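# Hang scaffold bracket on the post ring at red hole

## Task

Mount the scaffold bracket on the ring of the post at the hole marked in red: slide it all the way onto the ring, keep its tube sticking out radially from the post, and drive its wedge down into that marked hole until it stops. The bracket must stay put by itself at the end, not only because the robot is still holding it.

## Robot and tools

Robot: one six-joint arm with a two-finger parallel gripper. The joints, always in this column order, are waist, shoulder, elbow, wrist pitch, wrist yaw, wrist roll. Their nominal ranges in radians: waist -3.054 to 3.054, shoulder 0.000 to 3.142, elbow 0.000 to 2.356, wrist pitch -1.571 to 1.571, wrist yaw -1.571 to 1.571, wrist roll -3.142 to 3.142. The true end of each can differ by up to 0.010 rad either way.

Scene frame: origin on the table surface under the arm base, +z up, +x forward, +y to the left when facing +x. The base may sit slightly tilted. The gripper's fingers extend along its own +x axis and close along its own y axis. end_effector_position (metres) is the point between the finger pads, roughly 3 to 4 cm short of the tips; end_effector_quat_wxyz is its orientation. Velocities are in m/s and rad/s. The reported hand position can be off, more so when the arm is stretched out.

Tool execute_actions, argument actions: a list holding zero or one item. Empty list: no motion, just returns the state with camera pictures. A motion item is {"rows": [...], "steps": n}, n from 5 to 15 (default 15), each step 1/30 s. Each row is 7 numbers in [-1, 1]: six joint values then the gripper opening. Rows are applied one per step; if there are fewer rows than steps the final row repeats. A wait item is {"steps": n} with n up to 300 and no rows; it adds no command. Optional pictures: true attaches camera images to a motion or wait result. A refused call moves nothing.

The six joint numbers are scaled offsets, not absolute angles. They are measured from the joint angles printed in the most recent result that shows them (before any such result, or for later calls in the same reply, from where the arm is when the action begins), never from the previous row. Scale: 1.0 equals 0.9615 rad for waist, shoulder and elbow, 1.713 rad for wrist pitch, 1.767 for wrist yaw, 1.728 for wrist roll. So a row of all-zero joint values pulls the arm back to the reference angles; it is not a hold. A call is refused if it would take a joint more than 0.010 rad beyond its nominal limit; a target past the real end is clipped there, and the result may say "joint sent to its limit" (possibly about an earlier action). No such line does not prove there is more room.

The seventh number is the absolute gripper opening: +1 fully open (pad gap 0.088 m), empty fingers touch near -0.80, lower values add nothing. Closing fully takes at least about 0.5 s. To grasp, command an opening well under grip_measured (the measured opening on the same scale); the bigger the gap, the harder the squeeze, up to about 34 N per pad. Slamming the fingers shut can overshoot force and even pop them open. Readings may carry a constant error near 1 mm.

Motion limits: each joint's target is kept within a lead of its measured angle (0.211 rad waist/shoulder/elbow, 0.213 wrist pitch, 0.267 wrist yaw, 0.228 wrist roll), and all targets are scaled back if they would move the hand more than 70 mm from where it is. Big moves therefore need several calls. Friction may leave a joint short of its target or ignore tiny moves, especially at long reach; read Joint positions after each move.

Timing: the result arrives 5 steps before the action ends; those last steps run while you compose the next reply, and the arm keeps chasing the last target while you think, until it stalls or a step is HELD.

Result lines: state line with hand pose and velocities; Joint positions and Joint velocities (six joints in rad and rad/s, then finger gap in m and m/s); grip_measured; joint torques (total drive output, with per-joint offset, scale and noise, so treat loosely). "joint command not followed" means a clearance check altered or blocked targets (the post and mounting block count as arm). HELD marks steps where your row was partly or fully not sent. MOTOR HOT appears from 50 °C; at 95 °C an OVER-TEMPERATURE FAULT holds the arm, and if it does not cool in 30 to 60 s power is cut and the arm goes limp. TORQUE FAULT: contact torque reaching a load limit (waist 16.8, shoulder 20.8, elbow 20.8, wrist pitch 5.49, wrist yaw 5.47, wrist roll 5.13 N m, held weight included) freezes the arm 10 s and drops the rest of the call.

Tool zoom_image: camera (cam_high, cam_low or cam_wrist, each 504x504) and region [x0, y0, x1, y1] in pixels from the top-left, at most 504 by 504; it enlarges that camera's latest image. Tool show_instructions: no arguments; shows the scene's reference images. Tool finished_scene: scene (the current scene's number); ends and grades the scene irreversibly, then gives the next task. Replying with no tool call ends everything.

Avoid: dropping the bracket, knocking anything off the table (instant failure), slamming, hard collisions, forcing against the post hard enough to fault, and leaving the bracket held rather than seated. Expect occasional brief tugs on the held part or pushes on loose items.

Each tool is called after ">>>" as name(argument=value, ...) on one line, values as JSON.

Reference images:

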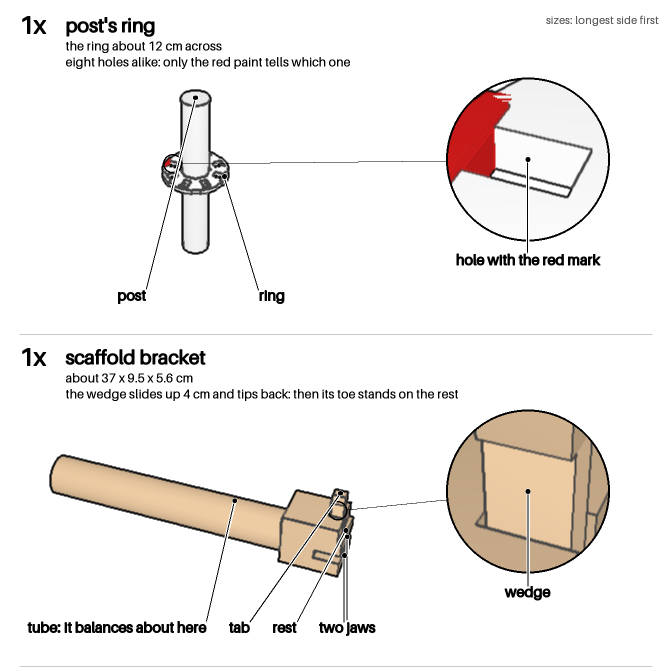

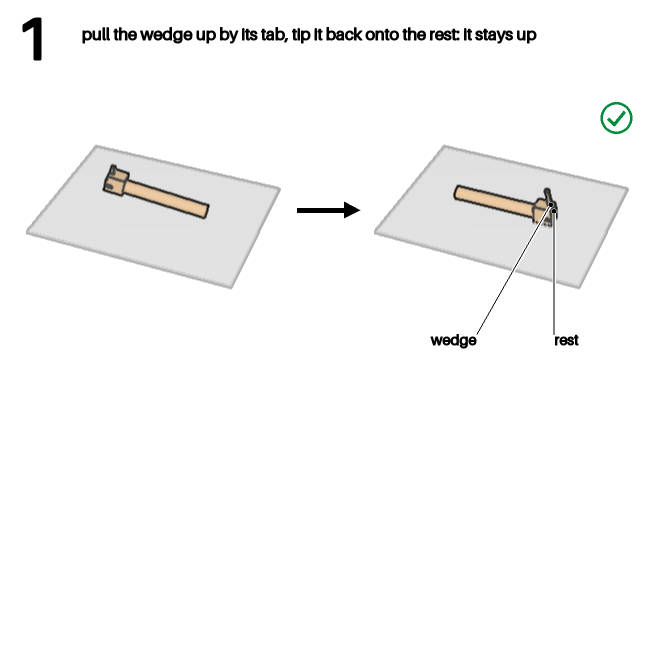

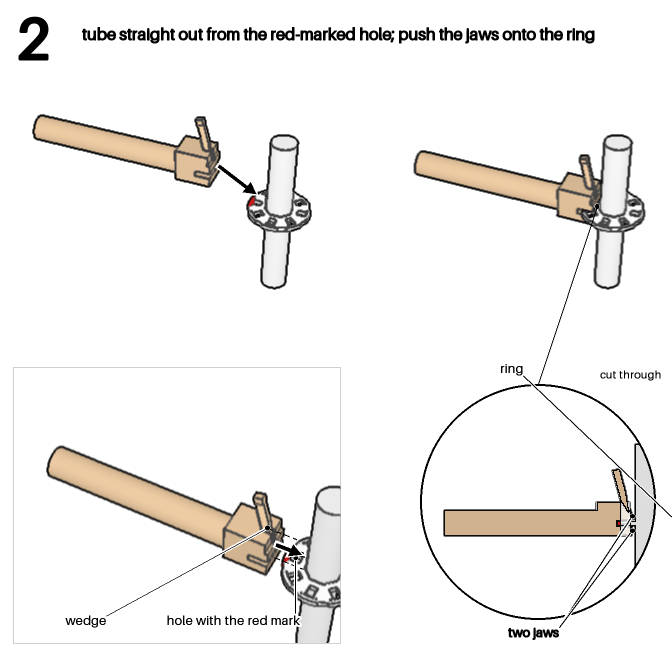

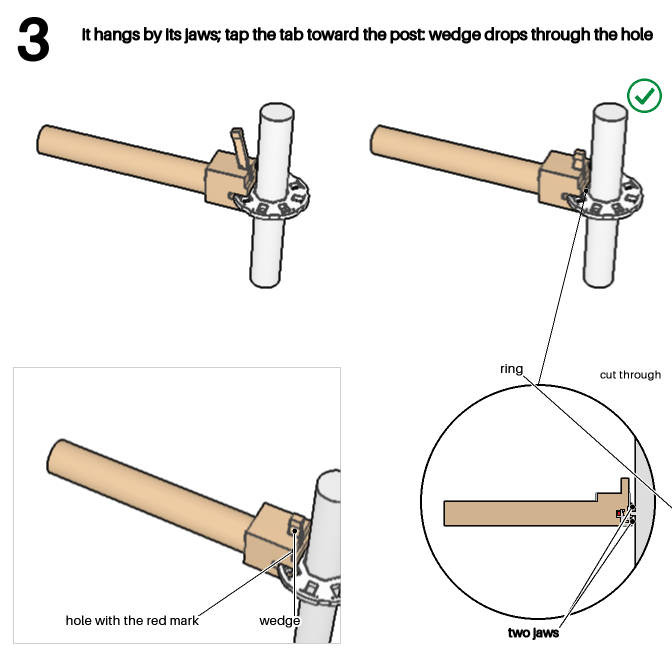

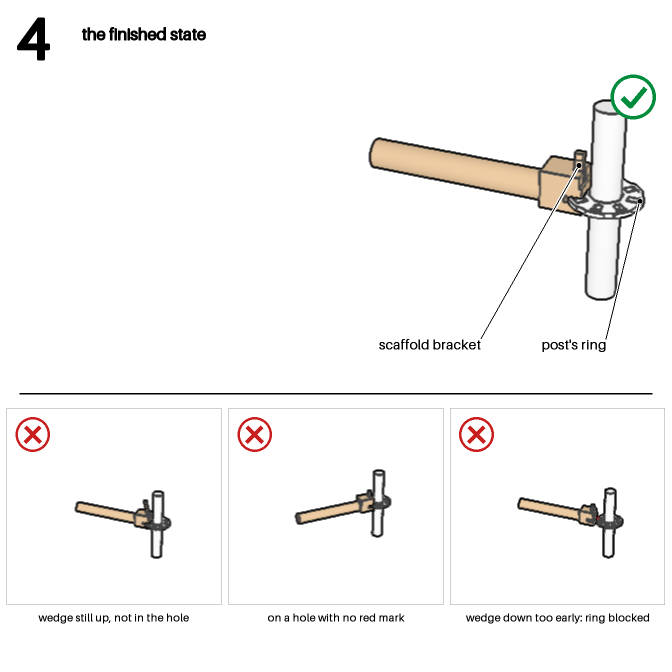

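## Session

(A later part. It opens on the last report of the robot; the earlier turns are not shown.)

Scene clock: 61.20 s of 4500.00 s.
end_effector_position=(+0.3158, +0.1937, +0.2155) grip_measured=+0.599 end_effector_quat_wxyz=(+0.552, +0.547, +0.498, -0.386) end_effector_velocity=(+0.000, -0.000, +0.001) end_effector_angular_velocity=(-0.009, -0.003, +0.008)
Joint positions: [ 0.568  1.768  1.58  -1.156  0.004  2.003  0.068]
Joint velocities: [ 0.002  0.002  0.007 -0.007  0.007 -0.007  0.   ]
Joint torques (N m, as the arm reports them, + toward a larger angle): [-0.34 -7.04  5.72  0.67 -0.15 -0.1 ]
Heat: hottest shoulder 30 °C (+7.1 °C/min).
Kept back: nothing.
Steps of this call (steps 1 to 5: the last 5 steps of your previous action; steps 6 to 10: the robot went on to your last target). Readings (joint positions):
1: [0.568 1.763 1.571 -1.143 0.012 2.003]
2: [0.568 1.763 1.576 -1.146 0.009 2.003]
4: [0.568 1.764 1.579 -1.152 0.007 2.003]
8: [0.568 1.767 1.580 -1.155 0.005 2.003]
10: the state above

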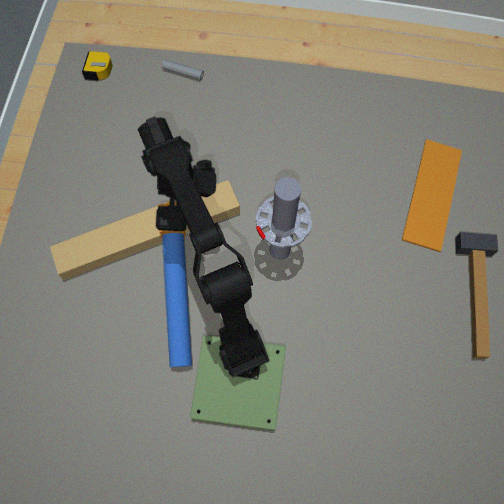

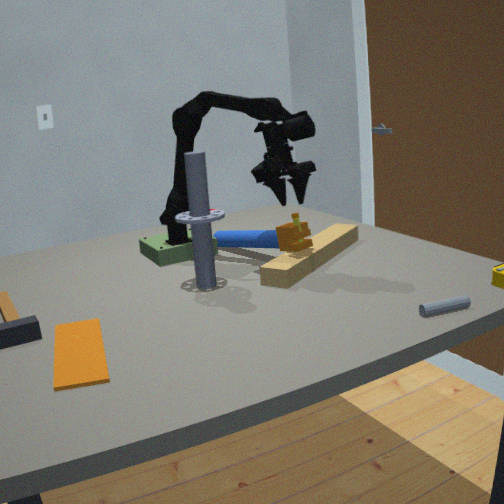

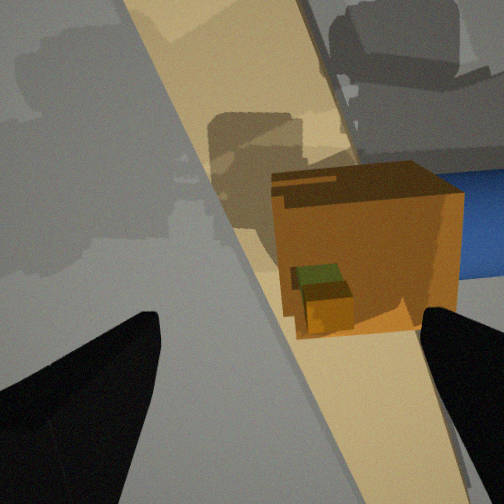

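>>> execute_actions(actions=[{"rows": [[0,-0.029,-0.165,0.08,0,0,0.4]],"steps":15}])

>>> execute_actions(actions=[{"steps":8}], pictures=true)

Scene clock: 62.40 s of 4500.00 s.
end_effector_position=(+0.3122, +0.1915, +0.1844) grip_measured=+0.407 end_effector_quat_wxyz=(+0.552, +0.547, +0.498, -0.384) end_effector_velocity=(+0.011, +0.007, +0.002) end_effector_angular_velocity=(+0.033, -0.051, +0.021)
Joint positions: [ 0.568  1.749  1.434 -1.026  0.004  2.002  0.059]
Joint velocities: [-0.002  0.002 -0.002  0.066 -0.007 -0.022 -0.004]
Joint torques (N m, as the arm reports them, + toward a larger angle): [-0.09 -9.2   3.99  0.99  0.01 -0.03]
Heat: hottest shoulder 30 °C (+7.1 °C/min).
Steps of this call (steps 1 to 26: the robot went on to your last target; steps 27 to 36: the first 10 steps of this action). Readings (joint positions):
27: [0.568 1.764 1.561 -1.128 0.004 2.002]
28: [0.568 1.754 1.530 -1.091 0.004 2.002]
30: [0.568 1.749 1.481 -1.064 0.004 2.002]
34: [0.568 1.749 1.434 -1.035 0.004 2.002]
36: the state above

Scene clock: 62.67 s of 4500.00 s.
end_effector_position=(+0.3125, +0.1916, +0.1840) grip_measured=+0.401 end_effector_quat_wxyz=(+0.552, +0.548, +0.498, -0.384) end_effector_velocity=(+0.001, +0.003, +0.001) end_effector_angular_velocity=(+0.028, -0.008, +0.010)
Joint positions: [ 0.568  1.749  1.432 -1.022  0.004  2.002  0.059]
Joint velocities: [-0.002 -0.007 -0.007  0.022 -0.022 -0.007  0.   ]
Joint torques (N m, as the arm reports them, + toward a larger angle): [-0.08 -9.2   4.06  1.1   0.02 -0.02]
Heat: hottest shoulder 30 °C (+7.0 °C/min).
Kept back: nothing.
Steps of this call (steps 1 to 5: the last 5 steps of your previous action; steps 6 to 8: the robot went on to your last target). Readings (joint positions):
1: [0.568 1.749 1.434 -1.025 0.004 2.002]
2: [0.568 1.749 1.433 -1.025 0.004 2.002]
4: [0.568 1.749 1.433 -1.023 0.004 2.002]
8: the state above

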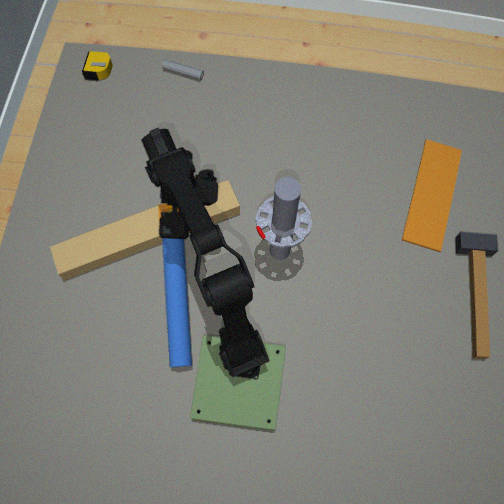

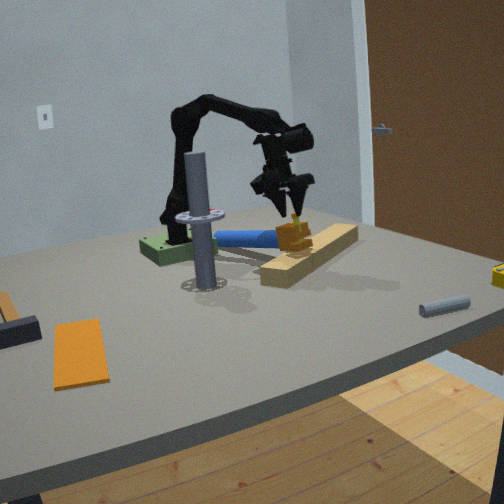

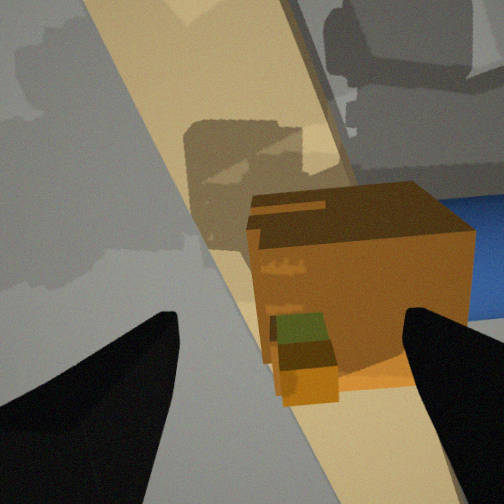

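>>> execute_actions(actions=[{"rows": [[0,0,-0.025,0.015,0,0,0.2],[0,0,-0.025,0.015,0,0,0.05],[0,0,-0.025,0.015,0,0,-0.1],[0,0,-0.025,0.015,0,0,-0.25],[0,0,-0.025,0.015,0,0,-0.4],[0,0,-0.025,0.015,0,0,-0.5],[0,0,-0.025,0.015,0,0,-0.6],[0,0,-0.025,0.015,0,0,-0.7],[0,0,-0.025,0.015,0,0,-0.8],[0,0,-0.025,0.015,0,0,-0.95]],"steps":15}])

>>> execute_actions(actions=[{"steps":12}], pictures=true)

Scene clock: 63.33 s of 4500.00 s.
end_effector_position=(+0.3137, +0.1923, +0.1810) grip_measured=-0.618 end_effector_quat_wxyz=(+0.553, +0.550, +0.497, -0.381) end_effector_velocity=(+0.005, +0.006, +0.002) end_effector_angular_velocity=(+0.036, -0.021, +0.010)
Joint positions: [ 0.568  1.748  1.418 -1.     0.004  2.002  0.009]
Joint velocities: [-0.002 -0.002 -0.002  0.037 -0.022 -0.007 -0.173]
Joint torques (N m, as the arm reports them, + toward a larger angle): [-0.05 -8.15  4.08  1.11 -0.04 -0.02]
Heat: hottest shoulder 31 °C (+8.1 °C/min).
Steps of this call (steps 1 to 10: the robot went on to your last target; steps 11 to 20: the first 10 steps of this action). Readings (joint positions):
11: [0.568 1.748 1.429 -1.017 0.004 2.002]
12: [0.568 1.748 1.426 -1.011 0.004 2.002]
14: [0.568 1.748 1.422 -1.005 0.004 2.002]
18: [0.568 1.748 1.418 -1.001 0.004 2.002]
20: the state above

Scene clock: 63.73 s of 4500.00 s.
end_effector_position=(+0.3139, +0.1924, +0.1811) grip_measured=-0.785 end_effector_quat_wxyz=(+0.553, +0.551, +0.496, -0.380) end_effector_velocity=(-0.006, -0.001, -0.001) end_effector_angular_velocity=(-0.007, +0.022, +0.011)
Joint positions: [ 0.568  1.748  1.418 -0.999  0.004  2.002  0.001]
Joint velocities: [ 0.002 -0.002 -0.002 -0.022 -0.007 -0.007  0.   ]
Joint torques (N m, as the arm reports them, + toward a larger angle): [-0.03 -8.15  4.14  1.1  -0.02 -0.03]
Heat: hottest shoulder 31 °C (+8.0 °C/min).
Kept back: nothing.
Steps of this call (steps 1 to 5: the last 5 steps of your previous action; steps 6 to 12: the robot went on to your last target). Readings (joint positions):
1: [0.568 1.748 1.418 -0.999 0.004 2.002]
2: [0.568 1.748 1.418 -0.999 0.004 2.002]
4: [0.568 1.748 1.418 -0.999 0.004 2.002]
8: [0.568 1.748 1.418 -0.999 0.004 2.002]
12: the state above

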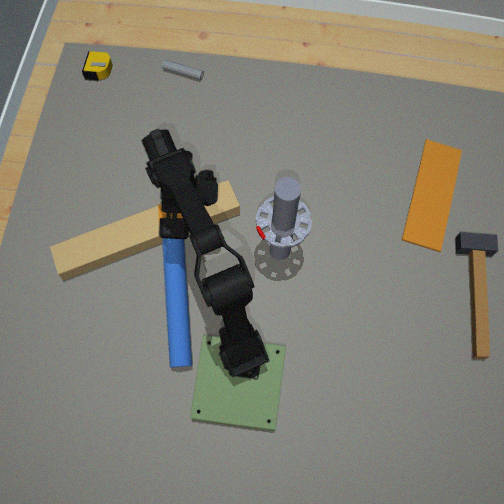

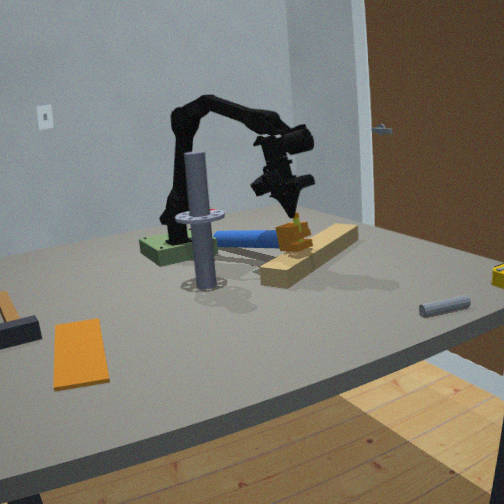

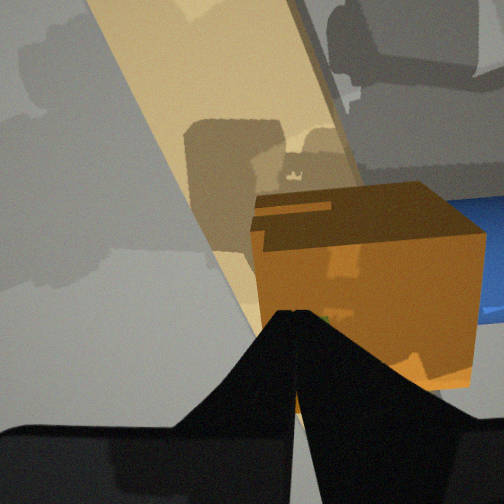

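>>> execute_actions(actions=[{"rows": [[0,0,0,0,0,0,-0.4],[0,0,0,0,0,0,0.0],[0,0,0,0,0,0,0.3]],"steps":15}])

>>> execute_actions(actions=[{"rows": [[0,-0.022,-0.075,0.04,0,0,0.3]],"steps":15}])

>>> execute_actions(actions=[{"steps":8}], pictures=true)

Scene clock: 64.23 s of 4500.00 s.
end_effector_position=(+0.3140, +0.1923, +0.1811) grip_measured=+0.213 end_effector_quat_wxyz=(+0.553, +0.551, +0.496, -0.381) end_effector_velocity=(-0.001, -0.003, -0.000) end_effector_angular_velocity=(+0.001, +0.009, +0.002)
Joint positions: [ 0.568  1.748  1.418 -0.999  0.005  2.002  0.049]
Joint velocities: [-0.007 -0.002 -0.002 -0.007 -0.007 -0.007  0.175]
Joint torques (N m, as the arm reports them, + toward a larger angle): [-0.04 -8.21  4.95  0.92 -0.03 -0.01]
Heat: hottest shoulder 31 °C (+7.1 °C/min).
Steps of this call (steps 1 to 5: the robot went on to your last target; steps 6 to 15: the first 10 steps of this action). Readings (joint positions):
6: [0.568 1.748 1.418 -0.999 0.004 2.002]
7: [0.568 1.748 1.418 -0.999 0.004 2.002]
9: [0.568 1.748 1.418 -0.999 0.004 2.002]
13: [0.568 1.748 1.418 -0.999 0.005 2.002]
15: the state above

Scene clock: 64.73 s of 4500.00 s.
end_effector_position=(+0.3128, +0.1916, +0.1695) grip_measured=+0.299 end_effector_quat_wxyz=(+0.554, +0.555, +0.494, -0.376) end_effector_velocity=(+0.003, +0.002, +0.003) end_effector_angular_velocity=(+0.018, -0.020, +0.007)
Joint positions: [ 0.568  1.738  1.356 -0.936  0.005  2.002  0.054]
Joint velocities: [-0.002 -0.007 -0.002  0.022 -0.007 -0.007  0.   ]
Joint torques (N m, as the arm reports them, + toward a larger angle): [-0.06 -9.22  4.12  1.1  -0.04 -0.02]
Heat: hottest shoulder 31 °C (+7.0 °C/min).
Steps of this call (steps 1 to 5: the last 5 steps of your previous action; steps 6 to 15: the first 10 steps of this action, its rows measured from where the robot was after step 5). Readings (joint positions):
5: [0.568 1.748 1.418 -0.999 0.005 2.002]
6: [0.568 1.746 1.409 -0.985 0.005 2.002]
7: [0.568 1.742 1.396 -0.967 0.005 2.002]
9: [0.568 1.738 1.376 -0.954 0.005 2.002]
13: [0.568 1.738 1.357 -0.940 0.005 2.002]
15: the state above

Scene clock: 65.00 s of 4500.00 s.
end_effector_position=(+0.3130, +0.1917, +0.1699) grip_measured=+0.300 end_effector_quat_wxyz=(+0.554, +0.555, +0.494, -0.375) end_effector_velocity=(-0.006, -0.003, -0.001) end_effector_angular_velocity=(-0.007, +0.021, +0.007)
Joint positions: [ 0.568  1.736  1.356 -0.933  0.005  2.002  0.054]
Joint velocities: [-0.002 -0.007 -0.007 -0.022 -0.007 -0.007  0.   ]
Joint torques (N m, as the arm reports them, + toward a larger angle): [-0.05 -9.2   4.02  1.16  0.01 -0.03]
Heat: hottest shoulder 31 °C (+7.0 °C/min).
Kept back: nothing.
Steps of this call (steps 1 to 5: the last 5 steps of your previous action; steps 6 to 8: the robot went on to your last target). Readings (joint positions):
1: [0.568 1.737 1.356 -0.935 0.005 2.002]
2: [0.568 1.737 1.356 -0.935 0.005 2.002]
4: [0.568 1.736 1.356 -0.934 0.005 2.002]
8: the state above

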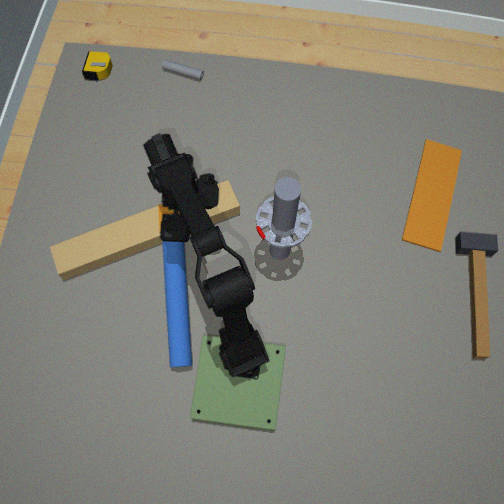

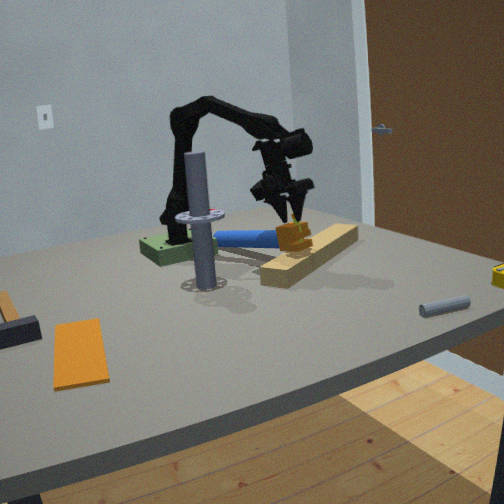

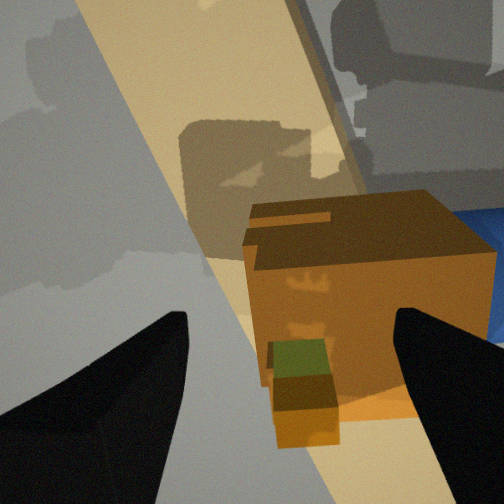

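>>> execute_actions(actions=[{"rows": [[0,0,0,0,0,0,0.15],[0,0,0,0,0,0,0.0],[0,0,0,0,0,0,-0.15],[0,0,0,0,0,0,-0.3],[0,0,0,0,0,0,-0.4],[0,0,0,0,0,0,-0.5],[0,0,0,0,0,0,-0.6],[0,0,0,0,0,0,-0.7],[0,0,0,0,0,0,-0.8],[0,0,0,0,0,0,-0.95]],"steps":15}])

>>> execute_actions(actions=[{"steps":10}], pictures=true)

Scene clock: 65.53 s of 4500.00 s.
end_effector_position=(+0.3124, +0.1911, +0.1696) grip_measured=-0.611 end_effector_quat_wxyz=(+0.554, +0.554, +0.494, -0.376) end_effector_velocity=(-0.026, -0.000, -0.007) end_effector_angular_velocity=(+0.019, +0.141, +0.029)
Joint positions: [ 0.567  1.736  1.355 -0.937  0.005  2.002  0.009]
Joint velocities: [-0.002  0.002  0.002 -0.11  -0.095 -0.007 -0.182]
Joint torques (N m, as the arm reports them, + toward a larger angle): [-0.05 -8.1   4.97  1.26  0.07 -0.02]
Heat: hottest shoulder 31 °C (+7.1 °C/min).
Steps of this call (steps 1 to 6: the robot went on to your last target; steps 7 to 16: the first 10 steps of this action). Readings (joint positions):
7: [0.568 1.736 1.355 -0.933 0.005 2.002]
8: [0.568 1.736 1.355 -0.933 0.005 2.002]
10: [0.568 1.736 1.355 -0.933 0.005 2.002]
14: [0.568 1.736 1.355 -0.933 0.005 2.002]
16: the state above

Scene clock: 65.87 s of 4500.00 s.
end_effector_position=(+0.3121, +0.1916, +0.1696) grip_measured=-0.785 end_effector_quat_wxyz=(+0.553, +0.554, +0.495, -0.376) end_effector_velocity=(+0.001, +0.001, +0.002) end_effector_angular_velocity=(+0.011, -0.008, +0.007)
Joint positions: [ 0.568  1.736  1.355 -0.937  0.004  2.002  0.001]
Joint velocities: [-0.002 -0.007 -0.002  0.007 -0.007 -0.007 -0.   ]
Joint torques (N m, as the arm reports them, + toward a larger angle): [-0.06 -8.06  4.95  1.2   0.02 -0.02]
Heat: hottest shoulder 31 °C (+7.0 °C/min).
Kept back: nothing.
Steps of this call (steps 1 to 5: the last 5 steps of your previous action; steps 6 to 10: the robot went on to your last target). Readings (joint positions):
1: [0.568 1.736 1.355 -0.940 0.005 2.002]
2: [0.568 1.736 1.355 -0.940 0.004 2.002]
4: [0.568 1.736 1.355 -0.938 0.004 2.002]
8: [0.568 1.736 1.355 -0.937 0.004 2.002]
10: the state above

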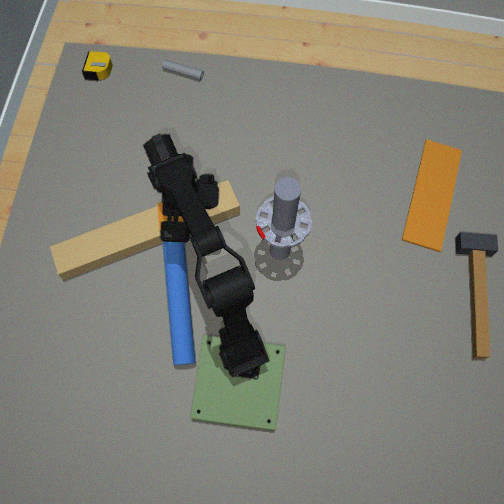

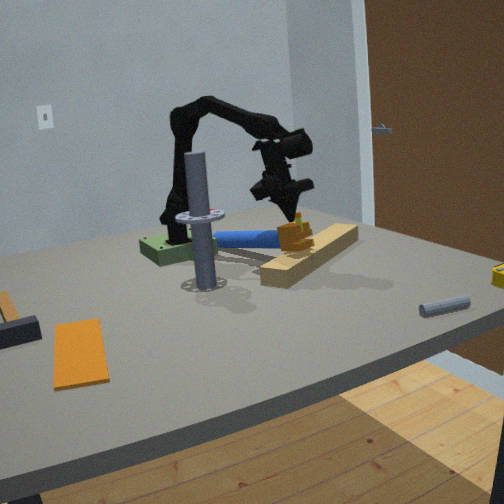

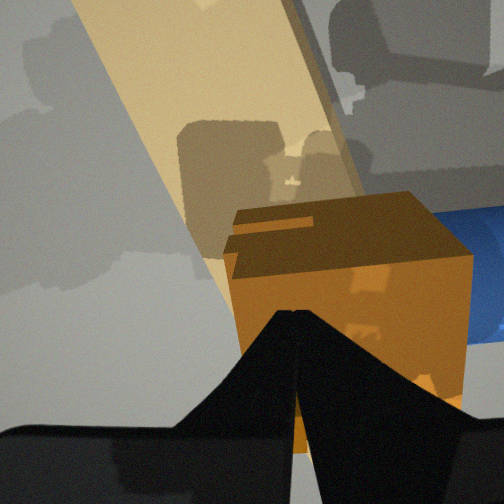

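>>> execute_actions(actions=[{"rows": [[0,0,0,0,0,0,-0.4],[0,0,0,0,0,0,0.0],[0,0,0,0,0,0,0.3]],"steps":15}])

>>> execute_actions(actions=[{"rows": [[0.02,0.037,0.06,-0.015,0,0.01,0.3]],"steps":15}])

>>> execute_actions(actions=[{"steps":8}], pictures=true)

Scene clock: 66.50 s of 4500.00 s.
end_effector_position=(+0.3123, +0.1913, +0.1696) grip_measured=+0.213 end_effector_quat_wxyz=(+0.554, +0.554, +0.495, -0.376) end_effector_velocity=(-0.006, -0.001, -0.001) end_effector_angular_velocity=(-0.007, +0.021, +0.011)
Joint positions: [ 0.568  1.736  1.355 -0.937  0.005  2.002  0.049]
Joint velocities: [ 0.002 -0.002 -0.002 -0.022 -0.007 -0.007  0.175]
Joint torques (N m, as the arm reports them, + toward a larger angle): [-0.05 -8.07  4.98  0.95 -0.04 -0.02]
Heat: hottest shoulder 31 °C (+7.1 °C/min).
Steps of this call (steps 1 to 9: the robot went on to your last target; steps 10 to 19: the first 10 steps of this action). Readings (joint positions):
10: [0.568 1.736 1.355 -0.937 0.004 2.002]
11: [0.568 1.736 1.355 -0.937 0.004 2.002]
13: [0.568 1.736 1.355 -0.937 0.005 2.002]
17: [0.568 1.736 1.355 -0.937 0.005 2.002]
19: the state above

Scene clock: 67.00 s of 4500.00 s.
end_effector_position=(+0.3155, +0.2007, +0.1756) grip_measured=+0.299 end_effector_quat_wxyz=(+0.553, +0.556, +0.496, -0.373) end_effector_velocity=(-0.003, +0.001, -0.005) end_effector_angular_velocity=(+0.002, +0.039, -0.004)
Joint positions: [ 0.585  1.758  1.404 -0.958  0.005  2.017  0.054]
Joint velocities: [-0.002  0.017  0.007 -0.022 -0.022  0.007  0.   ]
Joint torques (N m, as the arm reports them, + toward a larger angle): [ 0.13 -6.84  5.68  0.73  0.    0.06]
Heat: hottest shoulder 31 °C (+7.0 °C/min).
Steps of this call (steps 1 to 5: the last 5 steps of your previous action; steps 6 to 15: the first 10 steps of this action, its rows measured from where the robot was after step 5). Readings (joint positions):
5: [0.568 1.736 1.355 -0.937 0.005 2.002]
6: [0.569 1.739 1.362 -0.943 0.005 2.005]
7: [0.572 1.744 1.372 -0.949 0.005 2.009]
9: [0.578 1.753 1.390 -0.950 0.005 2.013]
13: [0.585 1.757 1.402 -0.957 0.005 2.016]
15: the state above

Scene clock: 67.27 s of 4500.00 s.
end_effector_position=(+0.3155, +0.2007, +0.1750) grip_measured=+0.300 end_effector_quat_wxyz=(+0.553, +0.555, +0.496, -0.374) end_effector_velocity=(-0.004, -0.002, +0.002) end_effector_angular_velocity=(+0.001, +0.015, -0.008)
Joint positions: [ 0.585  1.76   1.405 -0.959  0.005  2.018  0.054]
Joint velocities: [-0.002 -0.007  0.002 -0.022 -0.007  0.007 -0.   ]
Joint torques (N m, as the arm reports them, + toward a larger angle): [ 0.19 -7.    5.76  0.72 -0.03  0.04]
Heat: hottest shoulder 31 °C (+7.1 °C/min).
Kept back: nothing.
Steps of this call (steps 1 to 5: the last 5 steps of your previous action; steps 6 to 8: the robot went on to your last target). Readings (joint positions):
1: [0.585 1.759 1.404 -0.959 0.005 2.017]
2: [0.585 1.760 1.404 -0.959 0.005 2.017]
4: [0.585 1.760 1.404 -0.959 0.005 2.017]
8: the state above

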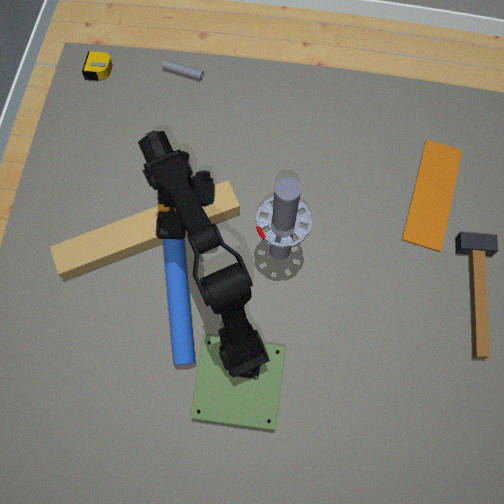

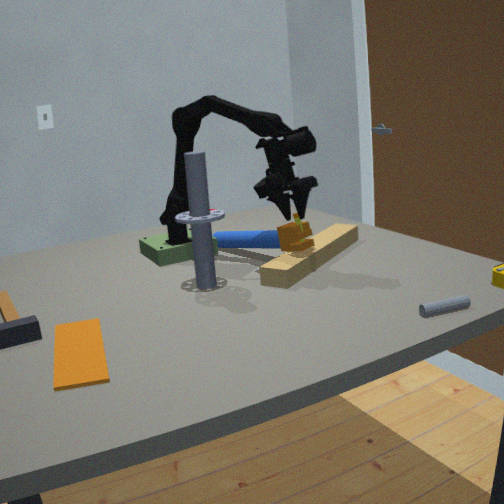

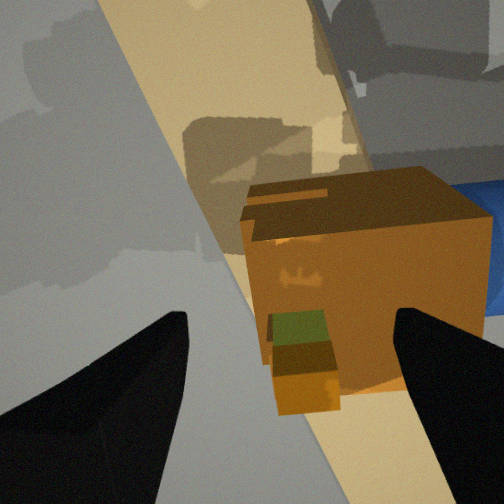

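>>> execute_actions(actions=[{"rows": [[0.014,0.018,-0.012,0.016,0,0.008,0.3]],"steps":15}])

>>> execute_actions(actions=[{"steps":8}], pictures=true)

Scene clock: 67.80 s of 4500.00 s.
end_effector_position=(+0.3173, +0.2068, +0.1738) grip_measured=+0.300 end_effector_quat_wxyz=(+0.553, +0.560, +0.495, -0.368) end_effector_velocity=(-0.001, -0.003, -0.002) end_effector_angular_velocity=(-0.014, +0.005, +0.002)
Joint positions: [ 0.596  1.767  1.404 -0.936  0.005  2.029  0.054]
Joint velocities: [-0.002  0.002 -0.002 -0.007  0.007 -0.007 -0.   ]
Joint torques (N m, as the arm reports them, + toward a larger angle): [ 0.12 -7.07  4.08  1.18 -0.02  0.02]
Heat: hottest shoulder 31 °C (+7.0 °C/min).
Steps of this call (steps 1 to 6: the robot went on to your last target; steps 7 to 16: the first 10 steps of this action). Readings (joint positions):
7: [0.585 1.761 1.405 -0.959 0.005 2.020]
8: [0.587 1.762 1.405 -0.953 0.005 2.023]
10: [0.591 1.764 1.405 -0.941 0.005 2.026]
14: [0.596 1.767 1.404 -0.937 0.005 2.028]
16: the state above

Scene clock: 68.07 s of 4500.00 s.
end_effector_position=(+0.3174, +0.2069, +0.1738) grip_measured=+0.300 end_effector_quat_wxyz=(+0.553, +0.561, +0.495, -0.368) end_effector_velocity=(-0.004, -0.003, -0.001) end_effector_angular_velocity=(-0.004, +0.023, -0.007)
Joint positions: [ 0.596  1.767  1.403 -0.935  0.005  2.029  0.054]
Joint velocities: [-0.002 -0.002 -0.002 -0.022 -0.007  0.007 -0.   ]
Joint torques (N m, as the arm reports them, + toward a larger angle): [ 0.19 -7.08  4.1   1.17  0.01  0.05]
Heat: hottest shoulder 31 °C (+7.1 °C/min).
Kept back: nothing.
Steps of this call (steps 1 to 5: the last 5 steps of your previous action; steps 6 to 8: the robot went on to your last target). Readings (joint positions):
1: [0.596 1.767 1.404 -0.935 0.005 2.029]
2: [0.596 1.767 1.404 -0.935 0.005 2.029]
4: [0.596 1.767 1.404 -0.935 0.005 2.029]
8: the state above

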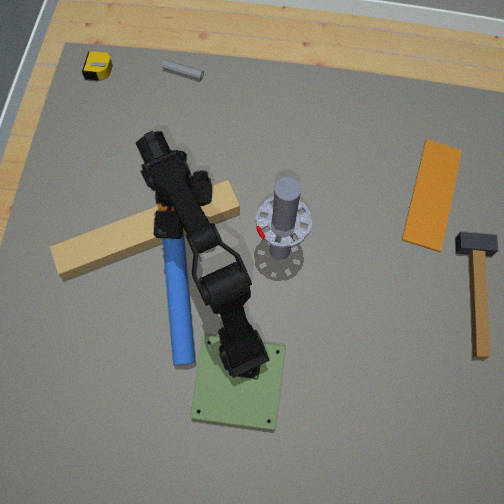

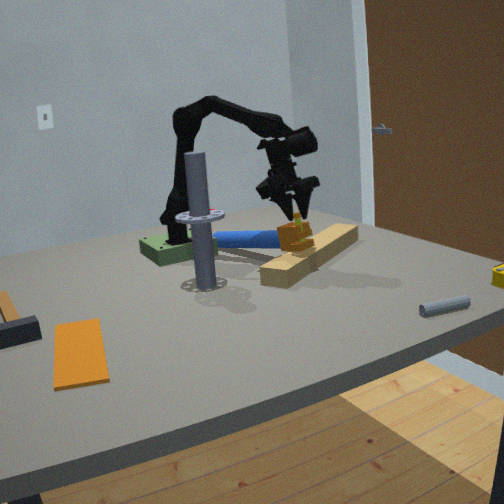

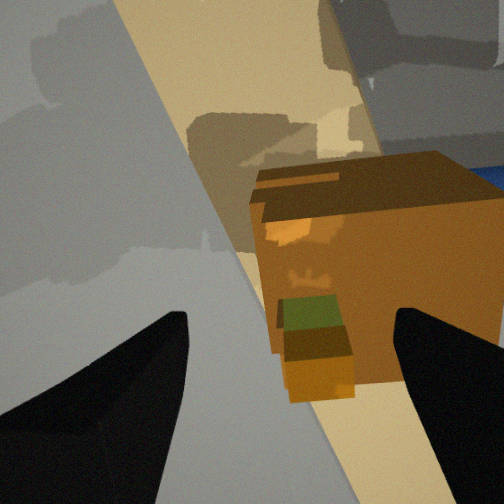

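>>> execute_actions(actions=[{"rows": [[0.013,-0.028,-0.048,0.013,0,0.008,0.3]],"steps":15}])

>>> execute_actions(actions=[{"steps":8}], pictures=true)

Scene clock: 68.53 s of 4500.00 s.
end_effector_position=(+0.3113, +0.2072, +0.1695) grip_measured=+0.300 end_effector_quat_wxyz=(+0.551, +0.561, +0.495, -0.368) end_effector_velocity=(+0.004, +0.000, +0.010) end_effector_angular_velocity=(+0.018, -0.044, +0.003)
Joint positions: [ 0.605  1.751  1.367 -0.916  0.005  2.04   0.054]
Joint velocities: [-0.002 -0.027 -0.002  0.022  0.007 -0.007 -0.   ]
Joint torques (N m, as the arm reports them, + toward a larger angle): [ 0.21 -9.29  4.08  1.17 -0.01  0.03]
Heat: hottest shoulder 31 °C (+7.1 °C/min).
Steps of this call (steps 1 to 4: the robot went on to your last target; steps 5 to 14: the first 10 steps of this action). Readings (joint positions):
5: [0.596 1.765 1.398 -0.928 0.005 2.031]
6: [0.598 1.762 1.390 -0.922 0.005 2.034]
8: [0.602 1.756 1.377 -0.922 0.005 2.038]
12: [0.605 1.752 1.368 -0.917 0.005 2.040]
14: the state above

Scene clock: 68.80 s of 4500.00 s.
end_effector_position=(+0.3113, +0.2072, +0.1701) grip_measured=+0.300 end_effector_quat_wxyz=(+0.551, +0.562, +0.495, -0.367) end_effector_velocity=(-0.001, -0.003, -0.000) end_effector_angular_velocity=(+0.000, +0.009, +0.002)
Joint positions: [ 0.605  1.749  1.367 -0.915  0.005  2.041  0.054]
Joint velocities: [-0.007 -0.002 -0.002 -0.007 -0.007 -0.007  0.   ]
Joint torques (N m, as the arm reports them, + toward a larger angle): [ 0.18 -9.23  4.09  1.19  0.    0.05]
Heat: hottest shoulder 31 °C (+7.0 °C/min).
Kept back: nothing.
Steps of this call (steps 1 to 5: the last 5 steps of your previous action; steps 6 to 8: the robot went on to your last target). Readings (joint positions):
1: [0.605 1.750 1.367 -0.916 0.005 2.040]
2: [0.605 1.749 1.367 -0.915 0.005 2.041]
4: [0.605 1.749 1.367 -0.915 0.005 2.041]
8: the state above

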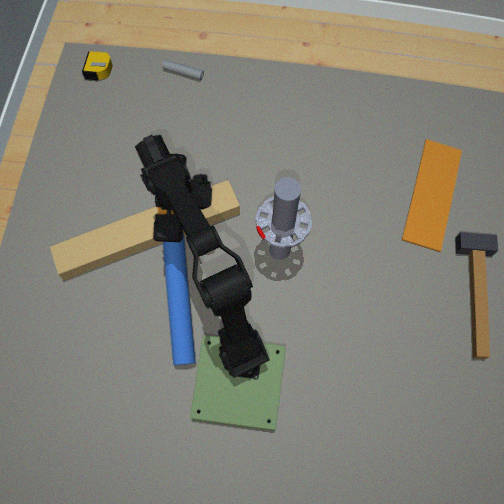

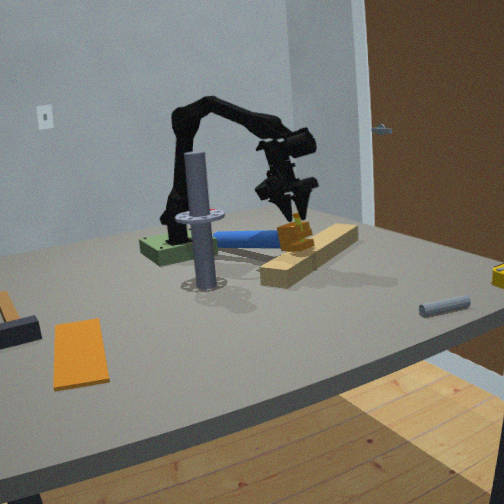

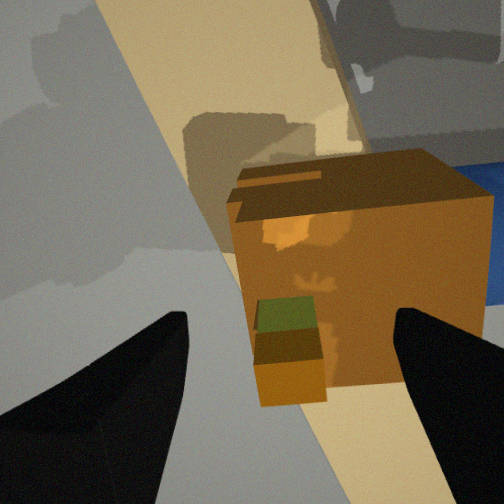

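>>> execute_actions(actions=[{"rows": [[0,0,0,0,0,0,0.15],[0,0,0,0,0,0,0.0],[0,0,0,0,0,0,-0.15],[0,0,0,0,0,0,-0.3],[0,0,0,0,0,0,-0.4],[0,0,0,0,0,0,-0.5],[0,0,0,0,0,0,-0.6],[0,0,0,0,0,0,-0.7],[0,0,0,0,0,0,-0.8],[0,0,0,0,0,0,-0.95]],"steps":15}])

>>> execute_actions(actions=[{"steps":10}], pictures=true)

Scene clock: 69.37 s of 4500.00 s.
end_effector_position=(+0.3114, +0.2072, +0.1701) grip_measured=-0.450 end_effector_quat_wxyz=(+0.552, +0.562, +0.495, -0.367) end_effector_velocity=(-0.004, -0.003, -0.001) end_effector_angular_velocity=(-0.008, +0.021, +0.007)
Joint positions: [ 0.605  1.749  1.367 -0.914  0.005  2.039  0.017]
Joint velocities: [-0.002 -0.002 -0.002 -0.022 -0.007 -0.007 -0.002]
Joint torques (N m, as the arm reports them, + toward a larger angle): [-0.07 -8.28  5.01  0.96 -0.02  0.03]
Heat: hottest shoulder 31 °C (+7.1 °C/min).
Steps of this call (steps 1 to 7: the robot went on to your last target; steps 8 to 17: the first 10 steps of this action). Readings (joint positions):
8: [0.605 1.749 1.367 -0.915 0.005 2.041]
9: [0.605 1.749 1.367 -0.915 0.005 2.041]
11: [0.605 1.749 1.367 -0.915 0.005 2.041]
15: [0.605 1.749 1.367 -0.914 0.005 2.041]
17: the state above

Scene clock: 69.70 s of 4500.00 s.
end_effector_position=(+0.3114, +0.2072, +0.1701) grip_measured=-0.451 end_effector_quat_wxyz=(+0.552, +0.562, +0.495, -0.367) end_effector_velocity=(-0.006, -0.001, -0.001) end_effector_angular_velocity=(+0.000, +0.027, +0.025)
Joint positions: [ 0.605  1.749  1.367 -0.915  0.005  2.039  0.017]
Joint velocities: [-0.002 -0.002 -0.002 -0.022 -0.022 -0.022 -0.   ]
Joint torques (N m, as the arm reports them, + toward a larger angle): [-0.05 -8.16  5.01  0.98 -0.01  0.02]
Heat: hottest shoulder 31 °C (+7.0 °C/min).
Kept back: nothing.
Steps of this call (steps 1 to 5: the last 5 steps of your previous action; steps 6 to 10: the robot went on to your last target). Readings (joint positions):
1: [0.605 1.749 1.367 -0.914 0.005 2.039]
2: [0.605 1.749 1.367 -0.914 0.005 2.039]
4: [0.605 1.749 1.367 -0.914 0.005 2.039]
8: [0.605 1.749 1.367 -0.914 0.005 2.039]
10: the state above

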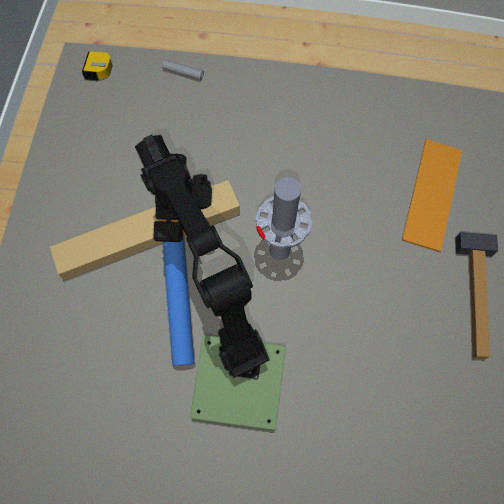

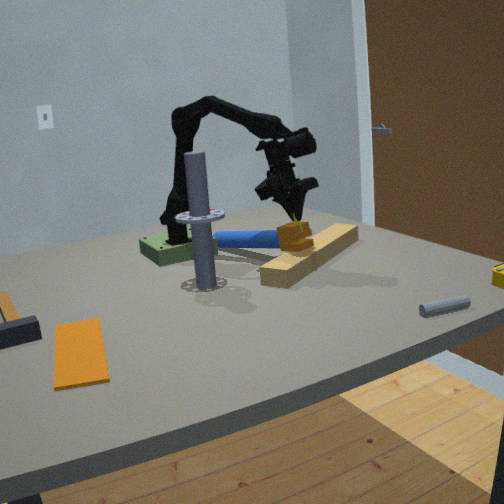

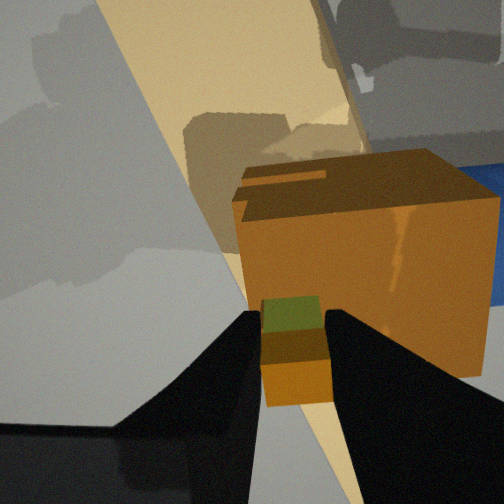

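>>> execute_actions(actions=[{"rows": [[-0.02,0.07,0.1,-0.017,0,-0.012,-0.95],[-0.04,0.14,0.2,-0.034,0,-0.024,-0.95],[-0.062,0.212,0.30,-0.0505,0,-0.035,-0.95]],"steps":15}])

>>> execute_actions(actions=[{"rows": [[-0.02,0.07,0.1,-0.017,0,-0.012,-0.95],[-0.04,0.14,0.2,-0.034,0,-0.024,-0.95],[-0.062,0.212,0.30,-0.0505,0,-0.035,-0.95]],"steps":15}])

>>> execute_actions(actions=[{"steps":10}], pictures=true)

Scene clock: 70.90 s of 4500.00 s.
end_effector_position=(+0.3624, +0.2152, +0.1799) grip_measured=-0.471 end_effector_quat_wxyz=(+0.554, +0.561, +0.493, -0.368) end_effector_velocity=(+0.017, +0.008, +0.004) end_effector_angular_velocity=(-0.026, +0.004, +0.086)
Joint positions: [ 0.551  1.928  1.632 -1.001 -0.003  1.987  0.016]
Joint velocities: [-0.007  0.085  0.134 -0.066 -0.007 -0.095 -0.002]
Joint torques (N m, as the arm reports them, + toward a larger angle): [-0.59 -7.74  5.87  1.28  0.32 -0.16]
Heat: hottest shoulder 31 °C (+7.0 °C/min).
Steps of this call (steps 1 to 15: the robot went on to your last target; steps 16 to 26: nothing new was sent; steps 27 to 36: the first 10 steps of this action). Readings (joint positions):
27: [0.604 1.756 1.379 -0.927 0.003 2.037]
28: [0.601 1.778 1.412 -0.956 -0.002 2.029]
30: [0.586 1.847 1.510 -0.990 -0.007 2.002]
34: [0.555 1.921 1.619 -0.994 -0.003 1.993]
36: the state above

Scene clock: 71.40 s of 4500.00 s.
end_effector_position=(+0.4096, +0.2171, +0.1802) grip_measured=-0.458 end_effector_quat_wxyz=(+0.554, +0.557, +0.495, -0.371) end_effector_velocity=(+0.024, -0.001, +0.002) end_effector_angular_velocity=(+0.001, -0.004, +0.052)
Joint positions: [ 0.498  2.114  1.904 -1.098 -0.017  1.933  0.017]
Joint velocities: [-0.032  0.09   0.144 -0.051 -0.022 -0.081 -0.   ]
Joint torques (N m, as the arm reports them, + toward a larger angle): [-0.45 -9.11  6.16  1.63  0.55 -0.22]
Heat: hottest shoulder 31 °C (+6.1 °C/min).
Steps of this call (steps 1 to 5: the last 5 steps of your previous action; steps 6 to 15: the first 10 steps of this action, its rows measured from where the robot was after step 5). Readings (joint positions):
5: [0.551 1.935 1.642 -1.007 -0.003 1.984]
6: [0.551 1.944 1.655 -1.019 -0.005 1.982]
7: [0.549 1.966 1.690 -1.044 -0.008 1.973]
9: [0.535 2.035 1.792 -1.075 -0.011 1.948]
13: [0.503 2.106 1.891 -1.094 -0.017 1.939]
15: the state above

Scene clock: 71.73 s of 4500.00 s.
end_effector_position=(+0.4111, +0.2175, +0.1799) grip_measured=-0.458 end_effector_quat_wxyz=(+0.555, +0.556, +0.496, -0.371) end_effector_velocity=(-0.004, -0.002, -0.002) end_effector_angular_velocity=(-0.006, +0.022, +0.007)
Joint positions: [ 0.498  2.122  1.917 -1.104 -0.016  1.93   0.017]
Joint velocities: [-0.002  0.002  0.002 -0.022 -0.007 -0.007 -0.   ]
Joint torques (N m, as the arm reports them, + toward a larger angle): [-0.7  -9.21  6.18  1.74  0.55 -0.24]
Heat: hottest shoulder 31 °C (+6.0 °C/min).
Kept back: nothing.
Steps of this call (steps 1 to 5: the last 5 steps of your previous action; steps 6 to 10: the robot went on to your last target). Readings (joint positions):
1: [0.498 2.116 1.908 -1.099 -0.017 1.931]
2: [0.498 2.118 1.911 -1.100 -0.016 1.930]
4: [0.498 2.121 1.914 -1.102 -0.016 1.930]
8: [0.498 2.122 1.916 -1.104 -0.016 1.930]
10: the state above

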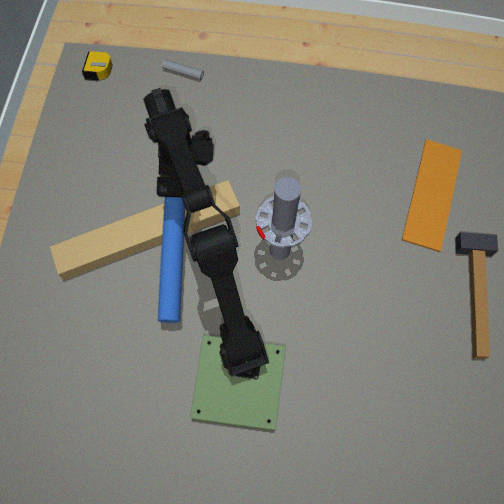

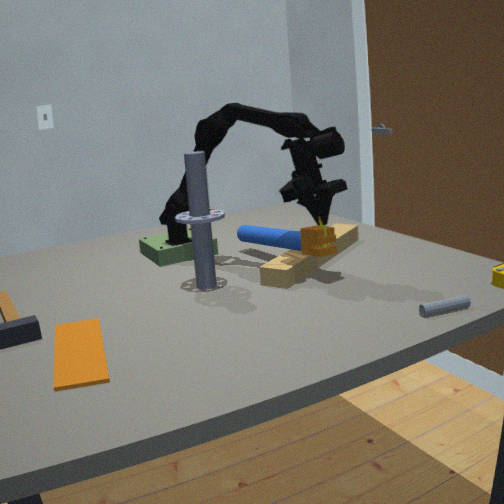

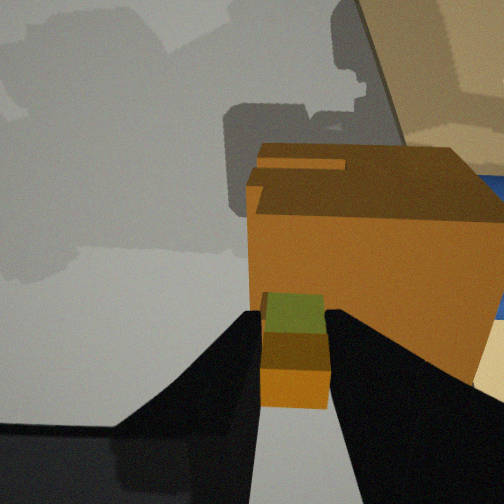

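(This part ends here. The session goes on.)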